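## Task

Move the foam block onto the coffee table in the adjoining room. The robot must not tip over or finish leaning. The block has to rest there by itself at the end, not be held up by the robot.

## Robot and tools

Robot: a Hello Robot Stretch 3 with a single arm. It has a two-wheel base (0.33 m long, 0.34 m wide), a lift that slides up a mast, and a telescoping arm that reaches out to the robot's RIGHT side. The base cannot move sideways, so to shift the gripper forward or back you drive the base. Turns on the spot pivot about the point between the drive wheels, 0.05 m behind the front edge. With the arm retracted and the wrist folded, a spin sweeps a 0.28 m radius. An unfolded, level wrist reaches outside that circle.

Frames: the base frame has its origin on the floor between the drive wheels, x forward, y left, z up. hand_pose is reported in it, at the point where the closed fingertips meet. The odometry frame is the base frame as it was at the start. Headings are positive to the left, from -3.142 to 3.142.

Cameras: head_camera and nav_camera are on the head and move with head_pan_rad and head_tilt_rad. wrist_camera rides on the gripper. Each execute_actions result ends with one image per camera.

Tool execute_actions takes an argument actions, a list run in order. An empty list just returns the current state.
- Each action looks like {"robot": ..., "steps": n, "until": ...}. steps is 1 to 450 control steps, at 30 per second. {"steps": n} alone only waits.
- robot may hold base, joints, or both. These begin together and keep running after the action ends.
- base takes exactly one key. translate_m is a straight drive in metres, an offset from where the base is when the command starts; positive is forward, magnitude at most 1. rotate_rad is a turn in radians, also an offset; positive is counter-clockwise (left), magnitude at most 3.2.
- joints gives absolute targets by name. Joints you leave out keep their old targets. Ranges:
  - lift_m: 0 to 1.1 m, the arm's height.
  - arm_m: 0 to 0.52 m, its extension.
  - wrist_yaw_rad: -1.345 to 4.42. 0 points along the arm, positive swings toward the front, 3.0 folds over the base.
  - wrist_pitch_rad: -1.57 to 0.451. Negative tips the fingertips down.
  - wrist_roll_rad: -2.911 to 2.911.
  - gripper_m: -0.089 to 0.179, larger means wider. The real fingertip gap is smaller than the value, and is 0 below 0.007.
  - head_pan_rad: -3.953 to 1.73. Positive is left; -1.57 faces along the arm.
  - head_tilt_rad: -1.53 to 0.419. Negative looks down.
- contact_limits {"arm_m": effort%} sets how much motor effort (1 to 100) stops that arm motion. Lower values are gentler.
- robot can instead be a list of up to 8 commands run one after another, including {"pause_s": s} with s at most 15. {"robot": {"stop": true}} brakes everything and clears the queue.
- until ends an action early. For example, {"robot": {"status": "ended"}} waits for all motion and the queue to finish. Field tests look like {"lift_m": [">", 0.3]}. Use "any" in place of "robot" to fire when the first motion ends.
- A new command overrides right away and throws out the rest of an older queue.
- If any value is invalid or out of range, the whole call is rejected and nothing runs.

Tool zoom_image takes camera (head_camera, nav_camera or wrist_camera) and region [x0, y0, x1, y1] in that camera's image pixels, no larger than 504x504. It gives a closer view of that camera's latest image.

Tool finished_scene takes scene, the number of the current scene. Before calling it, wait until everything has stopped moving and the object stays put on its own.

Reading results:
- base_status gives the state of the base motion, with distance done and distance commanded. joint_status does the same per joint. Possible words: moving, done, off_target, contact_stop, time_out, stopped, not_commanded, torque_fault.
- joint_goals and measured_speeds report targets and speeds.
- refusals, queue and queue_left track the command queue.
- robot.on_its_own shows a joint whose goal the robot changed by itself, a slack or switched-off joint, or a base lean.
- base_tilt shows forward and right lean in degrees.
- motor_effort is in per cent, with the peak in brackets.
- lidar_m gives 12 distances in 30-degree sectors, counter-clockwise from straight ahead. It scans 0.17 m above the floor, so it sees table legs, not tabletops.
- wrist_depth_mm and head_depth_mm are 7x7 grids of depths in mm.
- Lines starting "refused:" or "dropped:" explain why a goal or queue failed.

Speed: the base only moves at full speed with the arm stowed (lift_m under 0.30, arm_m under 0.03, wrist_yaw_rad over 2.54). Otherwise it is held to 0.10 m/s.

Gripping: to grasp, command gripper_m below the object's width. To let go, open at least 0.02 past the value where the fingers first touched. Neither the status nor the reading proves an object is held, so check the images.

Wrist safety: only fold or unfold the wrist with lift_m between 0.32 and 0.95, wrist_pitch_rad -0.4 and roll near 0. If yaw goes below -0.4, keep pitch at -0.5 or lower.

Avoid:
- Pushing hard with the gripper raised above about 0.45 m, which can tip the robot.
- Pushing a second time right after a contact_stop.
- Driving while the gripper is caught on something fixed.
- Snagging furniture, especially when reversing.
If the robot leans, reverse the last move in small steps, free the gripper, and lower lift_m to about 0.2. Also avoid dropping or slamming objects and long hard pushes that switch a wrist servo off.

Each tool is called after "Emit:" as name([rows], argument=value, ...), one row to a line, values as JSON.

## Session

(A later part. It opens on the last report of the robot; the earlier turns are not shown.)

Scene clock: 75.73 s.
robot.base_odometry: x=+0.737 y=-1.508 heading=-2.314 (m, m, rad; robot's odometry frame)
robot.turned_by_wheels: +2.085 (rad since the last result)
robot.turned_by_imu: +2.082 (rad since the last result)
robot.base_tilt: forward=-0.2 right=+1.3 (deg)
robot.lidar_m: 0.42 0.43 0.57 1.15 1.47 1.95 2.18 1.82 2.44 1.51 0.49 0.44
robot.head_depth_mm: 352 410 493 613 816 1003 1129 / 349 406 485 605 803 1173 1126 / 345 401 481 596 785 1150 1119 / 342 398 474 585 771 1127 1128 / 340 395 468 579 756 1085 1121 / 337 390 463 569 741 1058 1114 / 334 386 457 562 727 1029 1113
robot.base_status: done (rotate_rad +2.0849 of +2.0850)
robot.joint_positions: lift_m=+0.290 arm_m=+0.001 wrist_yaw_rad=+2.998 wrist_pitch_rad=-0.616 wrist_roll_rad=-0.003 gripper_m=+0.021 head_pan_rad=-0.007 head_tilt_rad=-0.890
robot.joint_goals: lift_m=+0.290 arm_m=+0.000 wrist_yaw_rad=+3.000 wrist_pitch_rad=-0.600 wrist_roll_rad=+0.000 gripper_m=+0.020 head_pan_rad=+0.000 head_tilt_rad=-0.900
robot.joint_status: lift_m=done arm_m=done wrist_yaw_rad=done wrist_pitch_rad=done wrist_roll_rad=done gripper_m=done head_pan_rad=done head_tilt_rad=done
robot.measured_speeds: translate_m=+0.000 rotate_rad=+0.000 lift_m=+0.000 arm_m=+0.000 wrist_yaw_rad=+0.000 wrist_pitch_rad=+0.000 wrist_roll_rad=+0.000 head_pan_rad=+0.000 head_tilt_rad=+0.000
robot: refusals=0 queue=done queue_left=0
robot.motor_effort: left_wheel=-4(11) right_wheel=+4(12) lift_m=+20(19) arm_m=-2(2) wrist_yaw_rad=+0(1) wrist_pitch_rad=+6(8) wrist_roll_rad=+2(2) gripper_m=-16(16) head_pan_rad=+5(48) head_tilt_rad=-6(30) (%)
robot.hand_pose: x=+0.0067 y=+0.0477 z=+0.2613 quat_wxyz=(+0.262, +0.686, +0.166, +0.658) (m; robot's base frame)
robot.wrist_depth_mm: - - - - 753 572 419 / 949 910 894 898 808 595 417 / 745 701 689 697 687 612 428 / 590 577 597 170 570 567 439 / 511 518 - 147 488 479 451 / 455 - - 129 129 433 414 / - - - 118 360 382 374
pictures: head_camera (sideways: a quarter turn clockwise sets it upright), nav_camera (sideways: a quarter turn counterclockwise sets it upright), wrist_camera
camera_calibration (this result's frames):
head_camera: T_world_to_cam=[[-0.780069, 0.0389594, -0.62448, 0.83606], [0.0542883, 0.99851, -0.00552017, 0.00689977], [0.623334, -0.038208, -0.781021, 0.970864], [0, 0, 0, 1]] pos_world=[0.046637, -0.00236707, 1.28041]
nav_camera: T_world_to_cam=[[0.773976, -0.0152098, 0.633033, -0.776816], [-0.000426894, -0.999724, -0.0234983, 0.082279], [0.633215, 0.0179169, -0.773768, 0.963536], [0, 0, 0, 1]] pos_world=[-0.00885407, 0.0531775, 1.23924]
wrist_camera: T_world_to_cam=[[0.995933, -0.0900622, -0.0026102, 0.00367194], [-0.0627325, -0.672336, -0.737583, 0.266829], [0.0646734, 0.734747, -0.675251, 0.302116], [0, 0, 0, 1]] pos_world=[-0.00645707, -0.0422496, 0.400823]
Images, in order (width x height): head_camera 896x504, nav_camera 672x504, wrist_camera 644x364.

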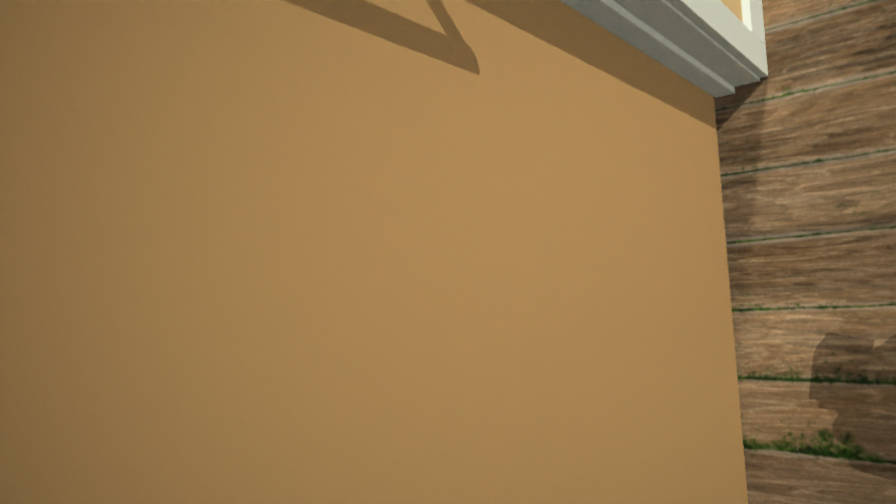

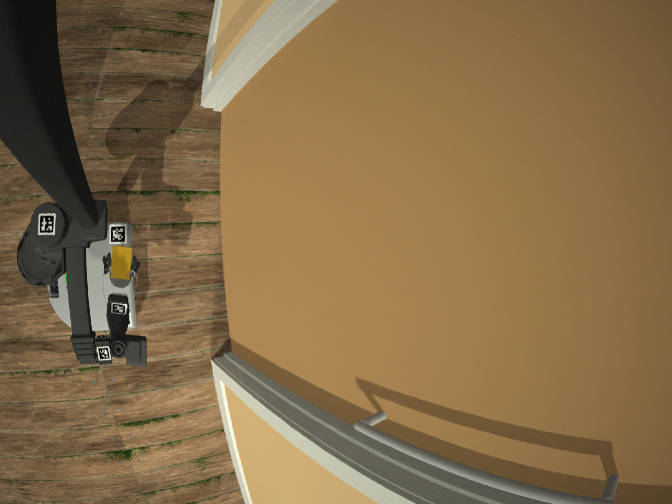

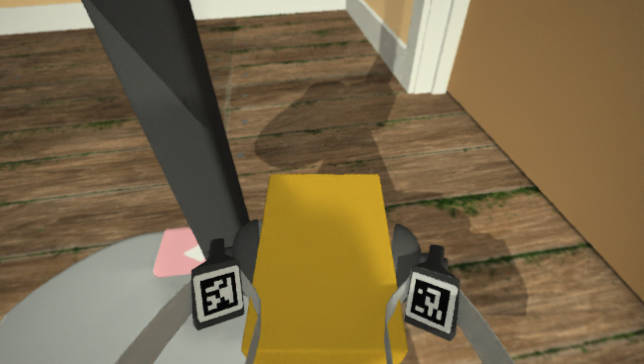

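Emit:
execute_actions([
  {"robot":[{"base":{"rotate_rad":3.13},"joints":{"head_pan_rad":-3.14,"head_tilt_rad":-0.8}},{"base":{"translate_m":-0.135}},{"base":{"translate_m":-0.2}}],"steps":450,"until":{"robot":{"status":"ended"}}},
])

Scene clock: 89.07 s.
robot.base_odometry: x=+0.508 y=-1.752 heading=+0.816 (m, m, rad; robot's odometry frame)
robot.turned_by_wheels: +3.130 (rad since the last result)
robot.turned_by_imu: +3.135 (rad since the last result)
robot.base_tilt: forward=-0.1 right=+1.3 (deg)
robot.lidar_m: 2.51 2.13 2.44 0.33 0.34 0.50 0.37 0.36 0.38 0.52 1.48 1.93
robot.head_depth_mm: 422 487 562 1748 1522 1302 1149 / 395 459 551 674 1421 1303 1169 / 370 428 505 617 789 1120 1186 / 348 397 464 560 697 927 1161 / 328 372 430 509 623 805 1083 / 311 350 401 469 565 708 951 / 297 332 375 434 516 633 819
robot.base_status: done (translate_m -0.2000 of -0.2000)
robot.joint_positions: lift_m=+0.290 arm_m=+0.001 wrist_yaw_rad=+2.999 wrist_pitch_rad=-0.616 wrist_roll_rad=-0.003 gripper_m=+0.021 head_pan_rad=-3.133 head_tilt_rad=-0.801
robot.joint_goals: lift_m=+0.290 arm_m=+0.000 wrist_yaw_rad=+3.000 wrist_pitch_rad=-0.600 wrist_roll_rad=+0.000 gripper_m=+0.020 head_pan_rad=-3.140 head_tilt_rad=-0.800
robot.joint_status: lift_m=done arm_m=done wrist_yaw_rad=done wrist_pitch_rad=done wrist_roll_rad=done gripper_m=done head_pan_rad=done head_tilt_rad=done
robot.measured_speeds: translate_m=+0.000 rotate_rad=+0.000 lift_m=+0.000 arm_m=+0.000 wrist_yaw_rad=+0.000 wrist_pitch_rad=+0.000 wrist_roll_rad=+0.000 head_pan_rad=+0.000 head_tilt_rad=+0.000
robot: refusals=0 queue=done queue_left=0
robot.motor_effort: left_wheel=-1(34) right_wheel=+1(33) lift_m=+21(22) arm_m=-3(3) wrist_yaw_rad=+0(0) wrist_pitch_rad=+6(6) wrist_roll_rad=+2(2) gripper_m=-16(15) head_pan_rad=-4(51) head_tilt_rad=-1(11) (%)
robot.hand_pose: x=+0.0066 y=+0.0477 z=+0.2611 quat_wxyz=(+0.262, +0.686, +0.166, +0.658) (m; robot's base frame)
robot.wrist_depth_mm: - - 352 - - - - / 914 897 388 871 882 879 815 / 707 719 439 680 693 693 675 / 589 589 492 169 564 575 563 / 500 513 - 147 488 488 489 / 456 - - 130 129 424 422 / - - - 118 365 382 376
pictures: head_camera (sideways: a quarter turn clockwise sets it upright), nav_camera (sideways: a quarter turn counterclockwise sets it upright), wrist_camera
camera_calibration (this result's frames):
head_camera: T_world_to_cam=[[0.722061, -0.0277898, -0.691271, 0.913928], [-0.0396856, -0.999211, -0.00128389, 0.00195823], [-0.69069, 0.0283605, -0.722594, 0.902901], [0, 0, 0, 1]] pos_world=[-0.0362092, 0.00174782, 1.28421]
nav_camera: T_world_to_cam=[[-0.71488, 0.00413974, 0.699235, -0.853999], [-0.0165507, 0.999602, -0.0228391, 0.0815218], [-0.699051, -0.0279001, -0.714527, 0.894623], [0, 0, 0, 1]] pos_world=[0.0162302, -0.052994, 1.23824]
wrist_camera: T_world_to_cam=[[0.995987, -0.0894569, -0.00263587, 0.00377374], [-0.0623842, -0.672847, -0.737147, 0.266559], [0.0641693, 0.734353, -0.675728, 0.302218], [0, 0, 0, 1]] pos_world=[-0.00652263, -0.0422433, 0.40072]
Images, in order (width x height): head_camera 896x504, nav_camera 672x504, wrist_camera 644x364.

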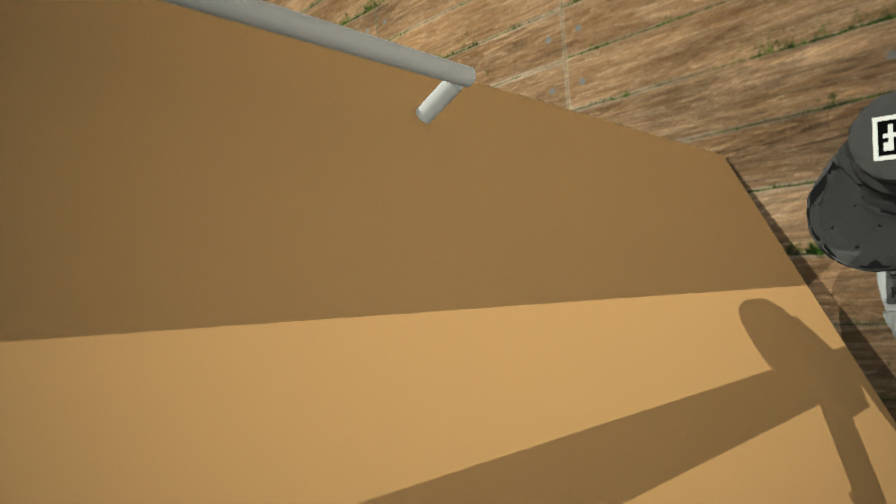

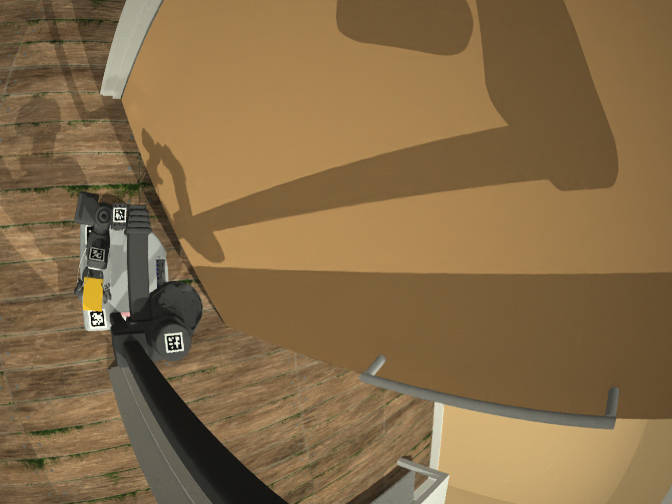

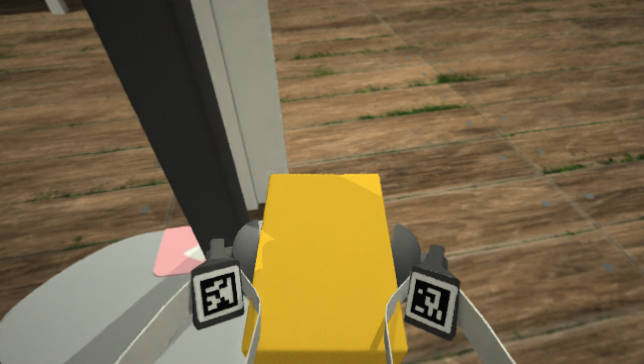

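Emit:
execute_actions([
  {"robot":[{"base":{"translate_m":-0.45},"joints":{"head_pan_rad":-3.75,"head_tilt_rad":-0.6}}],"steps":450,"until":{"robot":{"status":"ended"}}},
])

Scene clock: 93.37 s.
robot.base_odometry: x=+0.199 y=-2.079 heading=+0.816 (m, m, rad; robot's odometry frame)
robot.turned_by_wheels: +0.000 (rad since the last result)
robot.turned_by_imu: -0.002 (rad since the last result)
robot.base_tilt: forward=-0.1 right=+1.4 (deg)
robot.lidar_m: 2.96 0.47 0.45 1.00 1.68 1.90 0.35 0.28 0.28 0.30 0.46 1.96
robot.head_depth_mm: 2256 2413 2235 2199 - - - / 2383 2611 2713 2248 1793 1509 1266 / 2209 2476 2747 2301 1809 1469 1241 / 2034 2244 2495 2298 1795 1461 1237 / 1871 2080 2299 2278 1791 1454 1233 / 1762 1925 2102 2209 1798 1462 1239 / 1634 1759 1931 2109 1775 1460 1232
robot.base_status: done (translate_m -0.4500 of -0.4500)
robot.joint_positions: lift_m=+0.290 arm_m=+0.000 wrist_yaw_rad=+2.999 wrist_pitch_rad=-0.618 wrist_roll_rad=-0.003 gripper_m=+0.021 head_pan_rad=-3.744 head_tilt_rad=-0.600
robot.joint_goals: lift_m=+0.290 arm_m=+0.000 wrist_yaw_rad=+3.000 wrist_pitch_rad=-0.600 wrist_roll_rad=+0.000 gripper_m=+0.020 head_pan_rad=-3.750 head_tilt_rad=-0.600
robot.joint_status: lift_m=done arm_m=done wrist_yaw_rad=done wrist_pitch_rad=done wrist_roll_rad=done gripper_m=done head_pan_rad=done head_tilt_rad=done
robot.measured_speeds: translate_m=+0.000 rotate_rad=+0.000 lift_m=+0.000 arm_m=+0.000 wrist_yaw_rad=+0.000 wrist_pitch_rad=+0.000 wrist_roll_rad=+0.000 head_pan_rad=+0.000 head_tilt_rad=+0.000
robot: refusals=0 queue=done queue_left=0
robot.motor_effort: left_wheel=+0(41) right_wheel=-1(44) lift_m=+25(25) arm_m=-2(2) wrist_yaw_rad=+0(2) wrist_pitch_rad=+7(7) wrist_roll_rad=+2(2) gripper_m=-15(16) head_pan_rad=-3(46) head_tilt_rad=+0(18) (%)
robot.hand_pose: x=+0.0064 y=+0.0475 z=+0.2607 quat_wxyz=(+0.262, +0.686, +0.167, +0.658) (m; robot's base frame)
robot.wrist_depth_mm: - - - - 676 410 396 / 902 884 884 869 711 454 763 / 716 712 702 700 660 494 678 / 598 574 581 170 576 550 571 / 504 509 - 148 496 481 489 / 454 - - 130 130 426 424 / - - - 118 358 380 378
pictures: head_camera (sideways: a quarter turn clockwise sets it upright), nav_camera (sideways: a quarter turn counterclockwise sets it upright), wrist_camera
camera_calibration (this result's frames):
head_camera: T_world_to_cam=[[0.449908, -0.350448, -0.821443, 1.08526], [-0.605032, -0.796158, 0.00828119, -0.00704673], [-0.656901, 0.493274, -0.57023, 0.704502], [0, 0, 0, 1]] pos_world=[-0.029741, 0.0272023, 1.29326]
nav_camera: T_world_to_cam=[[-0.456396, 0.326134, 0.827852, -1.02322], [0.556155, 0.830821, -0.020694, 0.0752414], [-0.694546, 0.450969, -0.560565, 0.694321], [0, 0, 0, 1]] pos_world=[-0.0266024, -0.0419227, 1.23784]
wrist_camera: T_world_to_cam=[[0.996052, -0.0887287, -0.00271298, 0.00392242], [-0.0620426, -0.673971, -0.736148, 0.265928], [0.063489, 0.73341, -0.676815, 0.302358], [0, 0, 0, 1]] pos_world=[-0.00660448, -0.0421768, 0.400413]
Images, in order (width x height): head_camera 896x504, nav_camera 672x504, wrist_camera 644x364.

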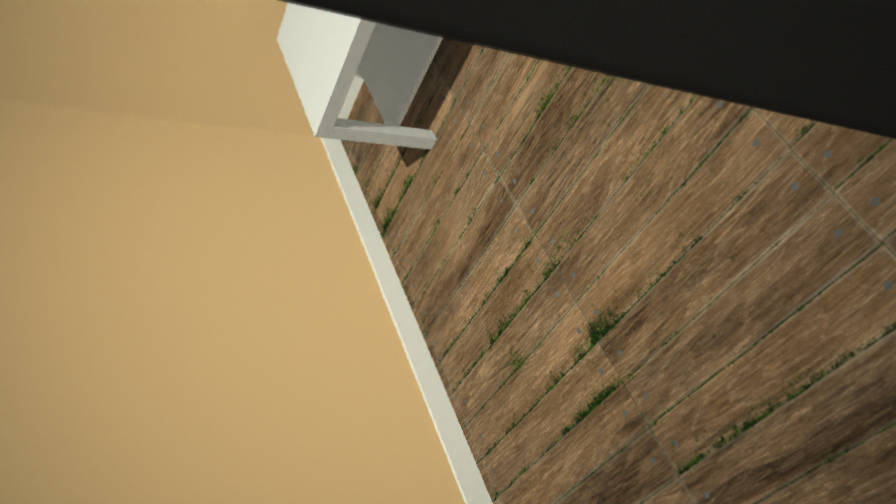

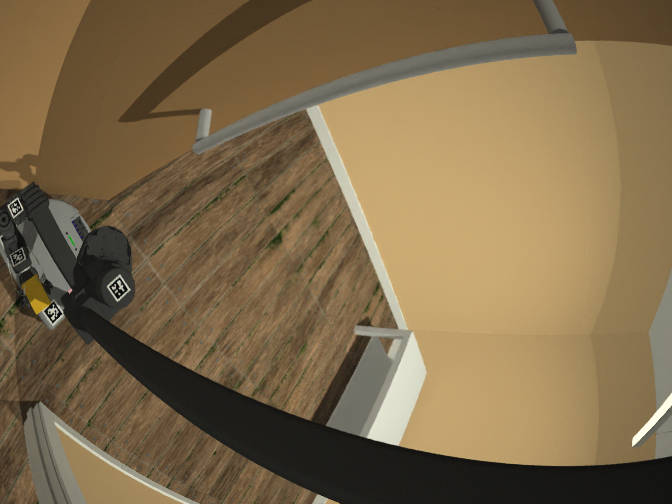

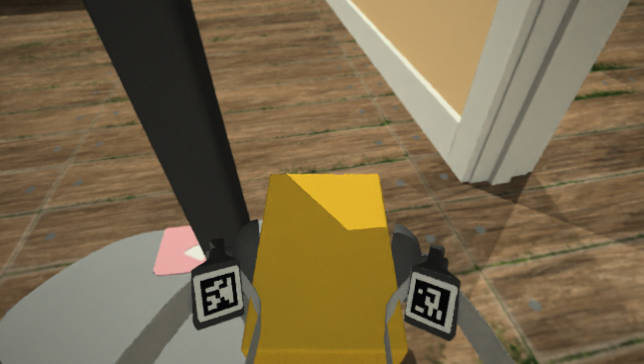

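Emit:
execute_actions([
  {"robot":{"base":{"rotate_rad":-0.95},"joints":{"head_pan_rad":-3.3,"head_tilt_rad":-0.7}},"steps":200,"until":{"robot":{"base_status":["!=","moving"]}}},
  {"robot":{"base":{"translate_m":-1.0}},"steps":200,"until":{"robot":{"translate_m":["<",-0.24]}}},
  {"robot":{"base":{"translate_m":-0.97}},"steps":300,"until":{"robot":{"status":"ended"}}},
])

Scene clock: 108.27 s.
robot.base_odometry: x=-1.007 y=-1.916 heading=-0.134 (m, m, rad; robot's odometry frame)
robot.turned_by_wheels: -0.950 (rad since the last result)
robot.turned_by_imu: -0.954 (rad since the last result)
robot.base_tilt: forward=-0.2 right=+1.3 (deg)
robot.lidar_m: 1.20 0.99 0.96 1.01 0.64 1.12 0.86 0.89 1.16 1.21 1.69 1.06
robot.head_depth_mm: 1029 1136 1277 1324 1077 971 1150 / 1058 1174 1329 1322 1072 1168 1188 / 1090 1216 1374 1319 1064 1251 1192 / 1133 1271 1435 1313 1072 1293 1189 / 1168 1324 1508 1326 1100 1313 1185 / 1210 1377 1577 1311 1124 1347 1181 / 1262 1436 1659 1899 1163 1341 1176
robot.base_status: done (translate_m -0.9700 of -0.9700)
robot.joint_positions: lift_m=+0.290 arm_m=+0.000 wrist_yaw_rad=+2.999 wrist_pitch_rad=-0.618 wrist_roll_rad=-0.003 gripper_m=+0.021 head_pan_rad=-3.307 head_tilt_rad=-0.692
robot.joint_goals: lift_m=+0.290 arm_m=+0.000 wrist_yaw_rad=+3.000 wrist_pitch_rad=-0.600 wrist_roll_rad=+0.000 gripper_m=+0.020 head_pan_rad=-3.300 head_tilt_rad=-0.700
robot.joint_status: lift_m=done arm_m=done wrist_yaw_rad=done wrist_pitch_rad=done wrist_roll_rad=done gripper_m=done head_pan_rad=done head_tilt_rad=done
robot.measured_speeds: translate_m=+0.000 rotate_rad=+0.000 lift_m=+0.000 arm_m=+0.000 wrist_yaw_rad=+0.000 wrist_pitch_rad=+0.000 wrist_roll_rad=+0.000 head_pan_rad=+0.000 head_tilt_rad=+0.000
robot: refusals=0 queue=done queue_left=0
robot.motor_effort: left_wheel=+3(12) right_wheel=-3(12) lift_m=+25(25) arm_m=-2(2) wrist_yaw_rad=+0(1) wrist_pitch_rad=+7(7) wrist_roll_rad=+2(2) gripper_m=-17(15) head_pan_rad=+4(41) head_tilt_rad=-4(15) (%)
robot.hand_pose: x=+0.0064 y=+0.0475 z=+0.2607 quat_wxyz=(+0.262, +0.686, +0.167, +0.658) (m; robot's base frame)
robot.wrist_depth_mm: - - - - 905 815 756 / 549 900 877 886 879 845 799 / 619 731 704 680 689 683 687 / 599 584 573 170 574 567 567 / 509 510 - 146 486 491 490 / 447 - - 129 130 430 422 / - - - 118 365 374 376
pictures: head_camera (sideways: a quarter turn clockwise sets it upright), nav_camera (sideways: a quarter turn counterclockwise sets it upright), wrist_camera
camera_calibration (this result's frames):
head_camera: T_world_to_cam=[[0.628366, -0.138899, -0.765417, 1.01113], [-0.211303, -0.977413, 0.00390207, -0.00374663], [-0.748671, 0.159283, -0.643523, 0.800408], [0, 0, 0, 1]] pos_world=[-0.0369105, 0.00929245, 1.28903]
nav_camera: T_world_to_cam=[[-0.624561, 0.11423, 0.772577, -0.950137], [0.153725, 0.987873, -0.0217897, 0.07912], [-0.765697, 0.105155, -0.634547, 0.791], [0, 0, 0, 1]] pos_world=[0.0000856516, -0.0528043, 1.23771]
wrist_camera: T_world_to_cam=[[0.996052, -0.0887309, -0.0027157, 0.00392248], [-0.0620461, -0.67397, -0.736149, 0.265923], [0.0634888, 0.733411, -0.676815, 0.302364], [0, 0, 0, 1]] pos_world=[-0.00660425, -0.0421849, 0.400413]
Images, in order (width x height): head_camera 896x504, nav_camera 672x504, wrist_camera 644x364.

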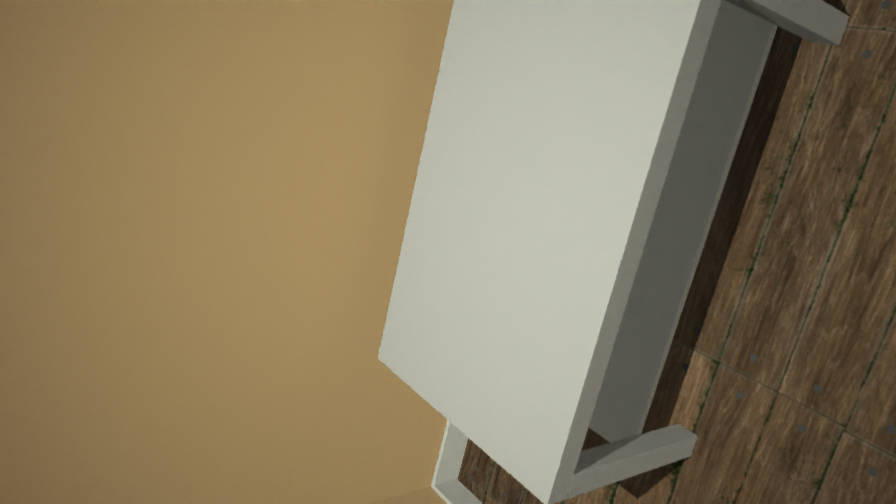

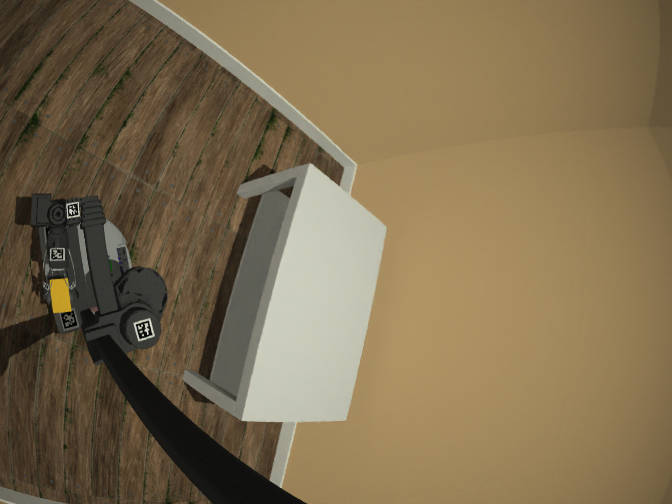

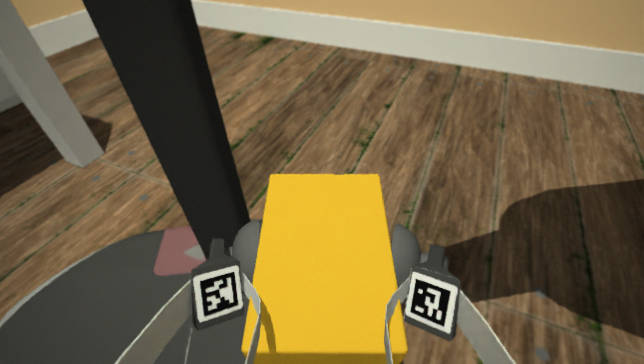

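Emit:
execute_actions([
  {"robot":{"base":{"rotate_rad":-1.92},"joints":{"head_pan_rad":-1.57,"head_tilt_rad":-0.9}},"steps":15},
  {"robot":{"joints":{"lift_m":0.56}},"steps":100,"until":{"robot":{"lift_m":[">",0.33]}}},
  {"robot":{"joints":{"wrist_yaw_rad":0.0}},"steps":200,"until":{"robot":{"lift_m":[">",0.53]}}},
  {"robot":{"joints":{"arm_m":0.44}},"steps":300,"until":{"robot":{"status":"ended"}}},
])

Scene clock: 119.87 s.
robot.base_odometry: x=-1.007 y=-1.916 heading=-2.054 (m, m, rad; robot's odometry frame)
robot.turned_by_wheels: -1.920 (rad since the last result)
robot.turned_by_imu: -1.919 (rad since the last result)
robot.base_tilt: forward=-0.2 right=+1.4 (deg)
robot.lidar_m: 1.16 1.31 2.15 1.06 1.15 0.96 0.96 1.08 0.64 1.25 0.86 1.16
robot.head_depth_mm: 1083 1250 1398 1565 1381 1257 1127 / 1099 1267 1277 1076 1195 1257 - / 1127 1289 1289 1064 1349 1236 1119 / 1136 1318 1311 1024 1352 1252 1125 / 1157 1342 1262 1067 1344 1250 1119 / 1176 1359 1266 1091 1375 1254 1118 / 1188 1394 1262 1088 1370 1243 1111
robot.base_status: done (rotate_rad -1.9199 of -1.9200)
robot.joint_positions: lift_m=+0.560 arm_m=+0.440 wrist_yaw_rad=+0.001 wrist_pitch_rad=-0.618 wrist_roll_rad=-0.003 gripper_m=+0.021 head_pan_rad=-1.577 head_tilt_rad=-0.889
robot.joint_goals: lift_m=+0.560 arm_m=+0.440 wrist_yaw_rad=+0.000 wrist_pitch_rad=-0.600 wrist_roll_rad=+0.000 gripper_m=+0.020 head_pan_rad=-1.570 head_tilt_rad=-0.900
robot.joint_status: lift_m=done arm_m=done wrist_yaw_rad=done wrist_pitch_rad=done wrist_roll_rad=done gripper_m=done head_pan_rad=done head_tilt_rad=done
robot.measured_speeds: translate_m=+0.000 rotate_rad=+0.000 lift_m=+0.000 arm_m=+0.000 wrist_yaw_rad=+0.000 wrist_pitch_rad=+0.000 wrist_roll_rad=+0.000 head_pan_rad=+0.000 head_tilt_rad=+0.000
robot: refusals=0 queue=done queue_left=0
robot.motor_effort: left_wheel=+3(12) right_wheel=-4(9) lift_m=+30(33) arm_m=+2(4) wrist_yaw_rad=-1(2) wrist_pitch_rad=+7(7) wrist_roll_rad=+2(2) gripper_m=-15(16) head_pan_rad=+5(52) head_tilt_rad=-5(22) (%)
robot.hand_pose: x=-0.0213 y=-0.7795 z=+0.5304 quat_wxyz=(+0.675, +0.216, -0.672, -0.214) (m; robot's base frame)
robot.wrist_depth_mm: 700 651 595 558 522 492 462 / 525 495 486 473 479 513 502 / 391 387 388 384 381 374 370 / 320 319 321 170 314 313 311 / 273 274 272 146 268 265 265 / 238 239 133 129 129 231 232 / 211 210 203 118 197 207 207
pictures: head_camera (sideways: a quarter turn clockwise sets it upright), nav_camera (sideways: a quarter turn counterclockwise sets it upright), wrist_camera
camera_calibration (this result's frames):
head_camera: T_world_to_cam=[[0.0384584, 0.779842, -0.624794, 0.831476], [0.998545, -0.0536512, -0.00550105, 0.00111489], [-0.0378109, -0.623673, -0.78077, 0.97457], [0, 0, 0, 1]] pos_world=[0.00375885, -0.0405471, 1.28042]
nav_camera: T_world_to_cam=[[-0.0147127, -0.77373, 0.633344, -0.772411], [-0.999724, -0.00022265, -0.0234957, 0.0883714], [0.0183204, -0.633515, -0.773513, 0.966955], [0, 0, 0, 1]] pos_world=[0.0592677, 0.0149629, 1.23923]
wrist_camera: T_world_to_cam=[[-0.998494, -0.0547941, -0.00273036, -0.0571159], [-0.0350779, 0.675896, -0.736162, 0.958212], [0.0421828, -0.734958, -0.6768, -0.0518713], [0, 0, 0, 1]] pos_world=[-0.0212297, -0.688904, 0.670137]
Images, in order (width x height): head_camera 896x504, nav_camera 672x504, wrist_camera 644x364.

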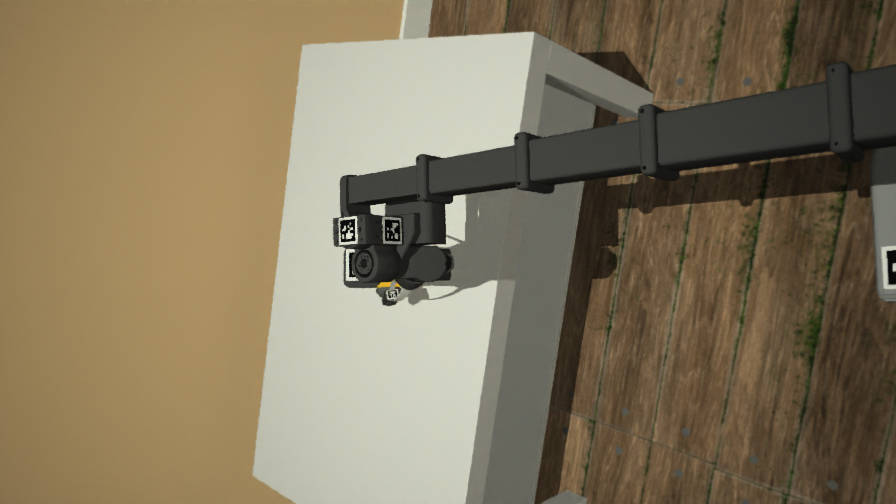

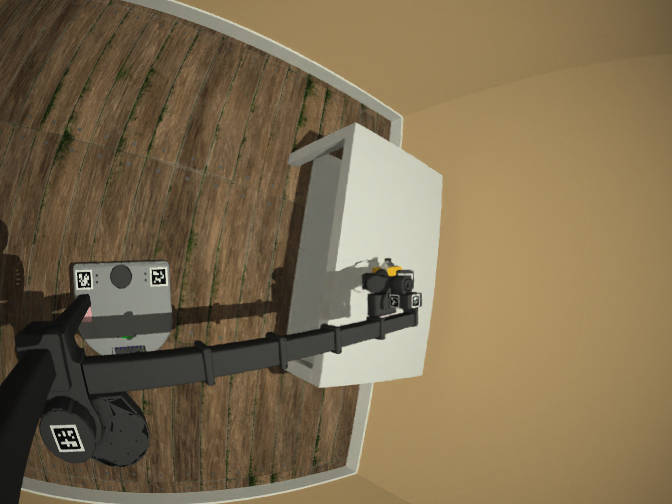

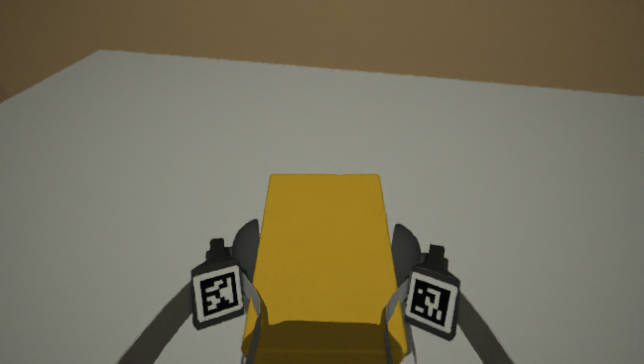

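Emit:
execute_actions([
  {"robot":[{"joints":{"lift_m":0.507}},{"joints":{"gripper_m":0.12}},{"joints":{"lift_m":0.58,"arm_m":0.36}}],"steps":450,"until":{"robot":{"status":"ended"}}},
])

Scene clock: 125.57 s.
robot.base_odometry: x=-1.007 y=-1.916 heading=-2.054 (m, m, rad; robot's odometry frame)
robot.turned_by_wheels: +0.000 (rad since the last result)
robot.turned_by_imu: +0.002 (rad since the last result)
robot.base_tilt: forward=-0.2 right=+1.4 (deg)
robot.lidar_m: 1.16 1.30 2.15 1.06 1.15 0.96 0.96 1.08 0.64 1.25 0.86 1.16
robot.head_depth_mm: 1079 1243 1386 1552 1376 1260 1134 / 1104 1280 1284 1078 1154 1267 - / 1121 1287 1279 - 1352 1255 1122 / 1135 1309 1273 - 1349 1257 1135 / 1152 1352 1268 1065 1345 1244 1118 / 1176 1357 1265 1090 1370 1257 1115 / 1197 1394 1266 1100 1374 1252 1117
robot.base_status: done (rotate_rad -1.9199 of -1.9200)
robot.joint_positions: lift_m=+0.580 arm_m=+0.360 wrist_yaw_rad=+0.001 wrist_pitch_rad=-0.616 wrist_roll_rad=-0.003 gripper_m=+0.120 head_pan_rad=-1.577 head_tilt_rad=-0.889
robot.joint_goals: lift_m=+0.580 arm_m=+0.360 wrist_yaw_rad=+0.000 wrist_pitch_rad=-0.600 wrist_roll_rad=+0.000 gripper_m=+0.120 head_pan_rad=-1.570 head_tilt_rad=-0.900
robot.joint_status: lift_m=done arm_m=done wrist_yaw_rad=done wrist_pitch_rad=done wrist_roll_rad=done gripper_m=done head_pan_rad=done head_tilt_rad=done
robot.measured_speeds: translate_m=+0.000 rotate_rad=+0.000 lift_m=+0.000 arm_m=+0.000 wrist_yaw_rad=+0.000 wrist_pitch_rad=+0.000 wrist_roll_rad=+0.000 head_pan_rad=+0.000 head_tilt_rad=+0.000
robot: refusals=0 queue=done queue_left=0
robot.motor_effort: left_wheel=+2(2) right_wheel=-3(3) lift_m=+30(33) arm_m=-3(3) wrist_yaw_rad=-1(2) wrist_pitch_rad=+6(7) wrist_roll_rad=+2(2) gripper_m=-1(80) head_pan_rad=+4(5) head_tilt_rad=-6(6) (%)
robot.hand_pose: x=-0.0213 y=-0.7005 z=+0.5507 quat_wxyz=(+0.675, +0.215, -0.672, -0.214) (m; robot's base frame)
robot.wrist_depth_mm: 791 708 669 635 588 557 541 / 863 541 532 524 527 526 562 / 438 424 426 413 416 404 409 / 357 354 352 326 343 340 340 / 298 296 299 238 296 292 291 / 262 267 259 241 258 258 252 / 234 225 231 228 228 221 225
pictures: head_camera (sideways: a quarter turn clockwise sets it upright), nav_camera (sideways: a quarter turn counterclockwise sets it upright), wrist_camera
camera_calibration (this result's frames):
head_camera: T_world_to_cam=[[0.0384581, 0.779842, -0.624794, 0.831476], [0.998545, -0.0536508, -0.00550105, 0.0011149], [-0.0378107, -0.623673, -0.78077, 0.97457], [0, 0, 0, 1]] pos_world=[0.00375886, -0.0405471, 1.28042]
nav_camera: T_world_to_cam=[[-0.0147124, -0.77373, 0.633344, -0.772411], [-0.999724, -0.000223005, -0.0234957, 0.0883714], [0.0183206, -0.633515, -0.773513, 0.966956], [0, 0, 0, 1]] pos_world=[0.0592677, 0.0149629, 1.23923]
wrist_camera: T_world_to_cam=[[-0.998494, -0.0547969, -0.00265707, -0.0527708], [-0.0350759, 0.674883, -0.73709, 0.919511], [0.0421835, -0.735887, -0.675789, 0.0187531], [0, 0, 0, 1]] pos_world=[-0.0212298, -0.609654, 0.690296]
Images, in order (width x height): head_camera 896x504, nav_camera 672x504, wrist_camera 644x364.

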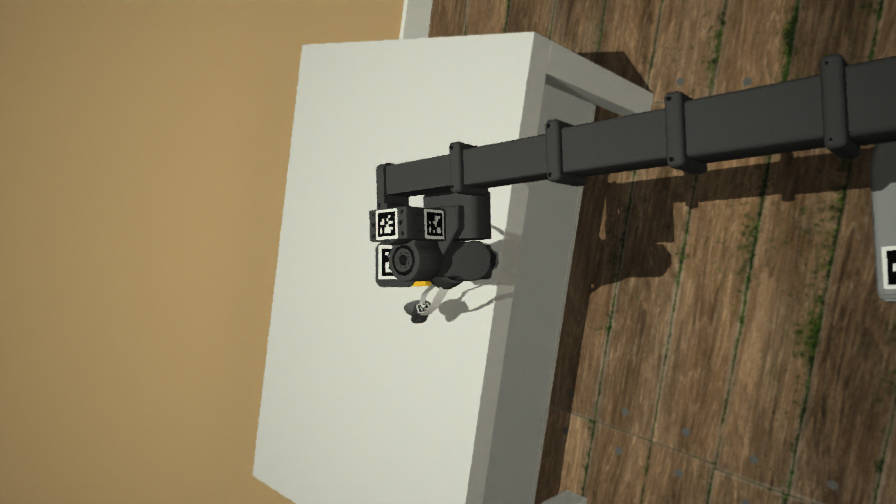

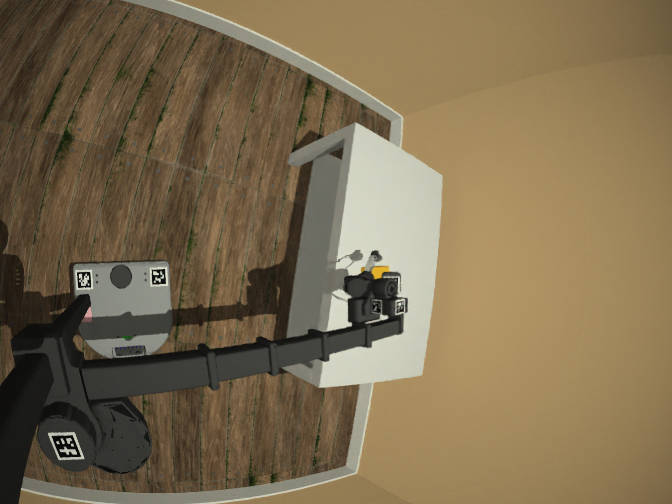

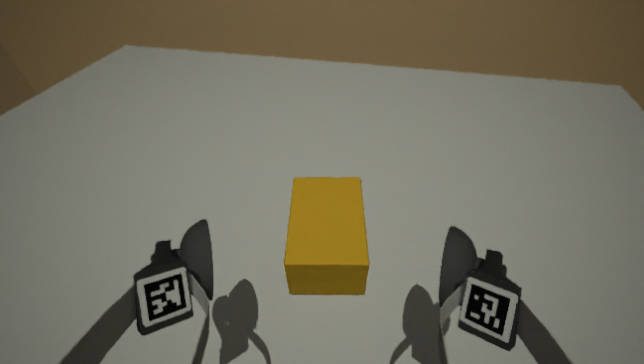

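The block is resting on the coffee table and the gripper is clear.

Emit:
finished_scene(scene=1)

The scene is finished: the task was done.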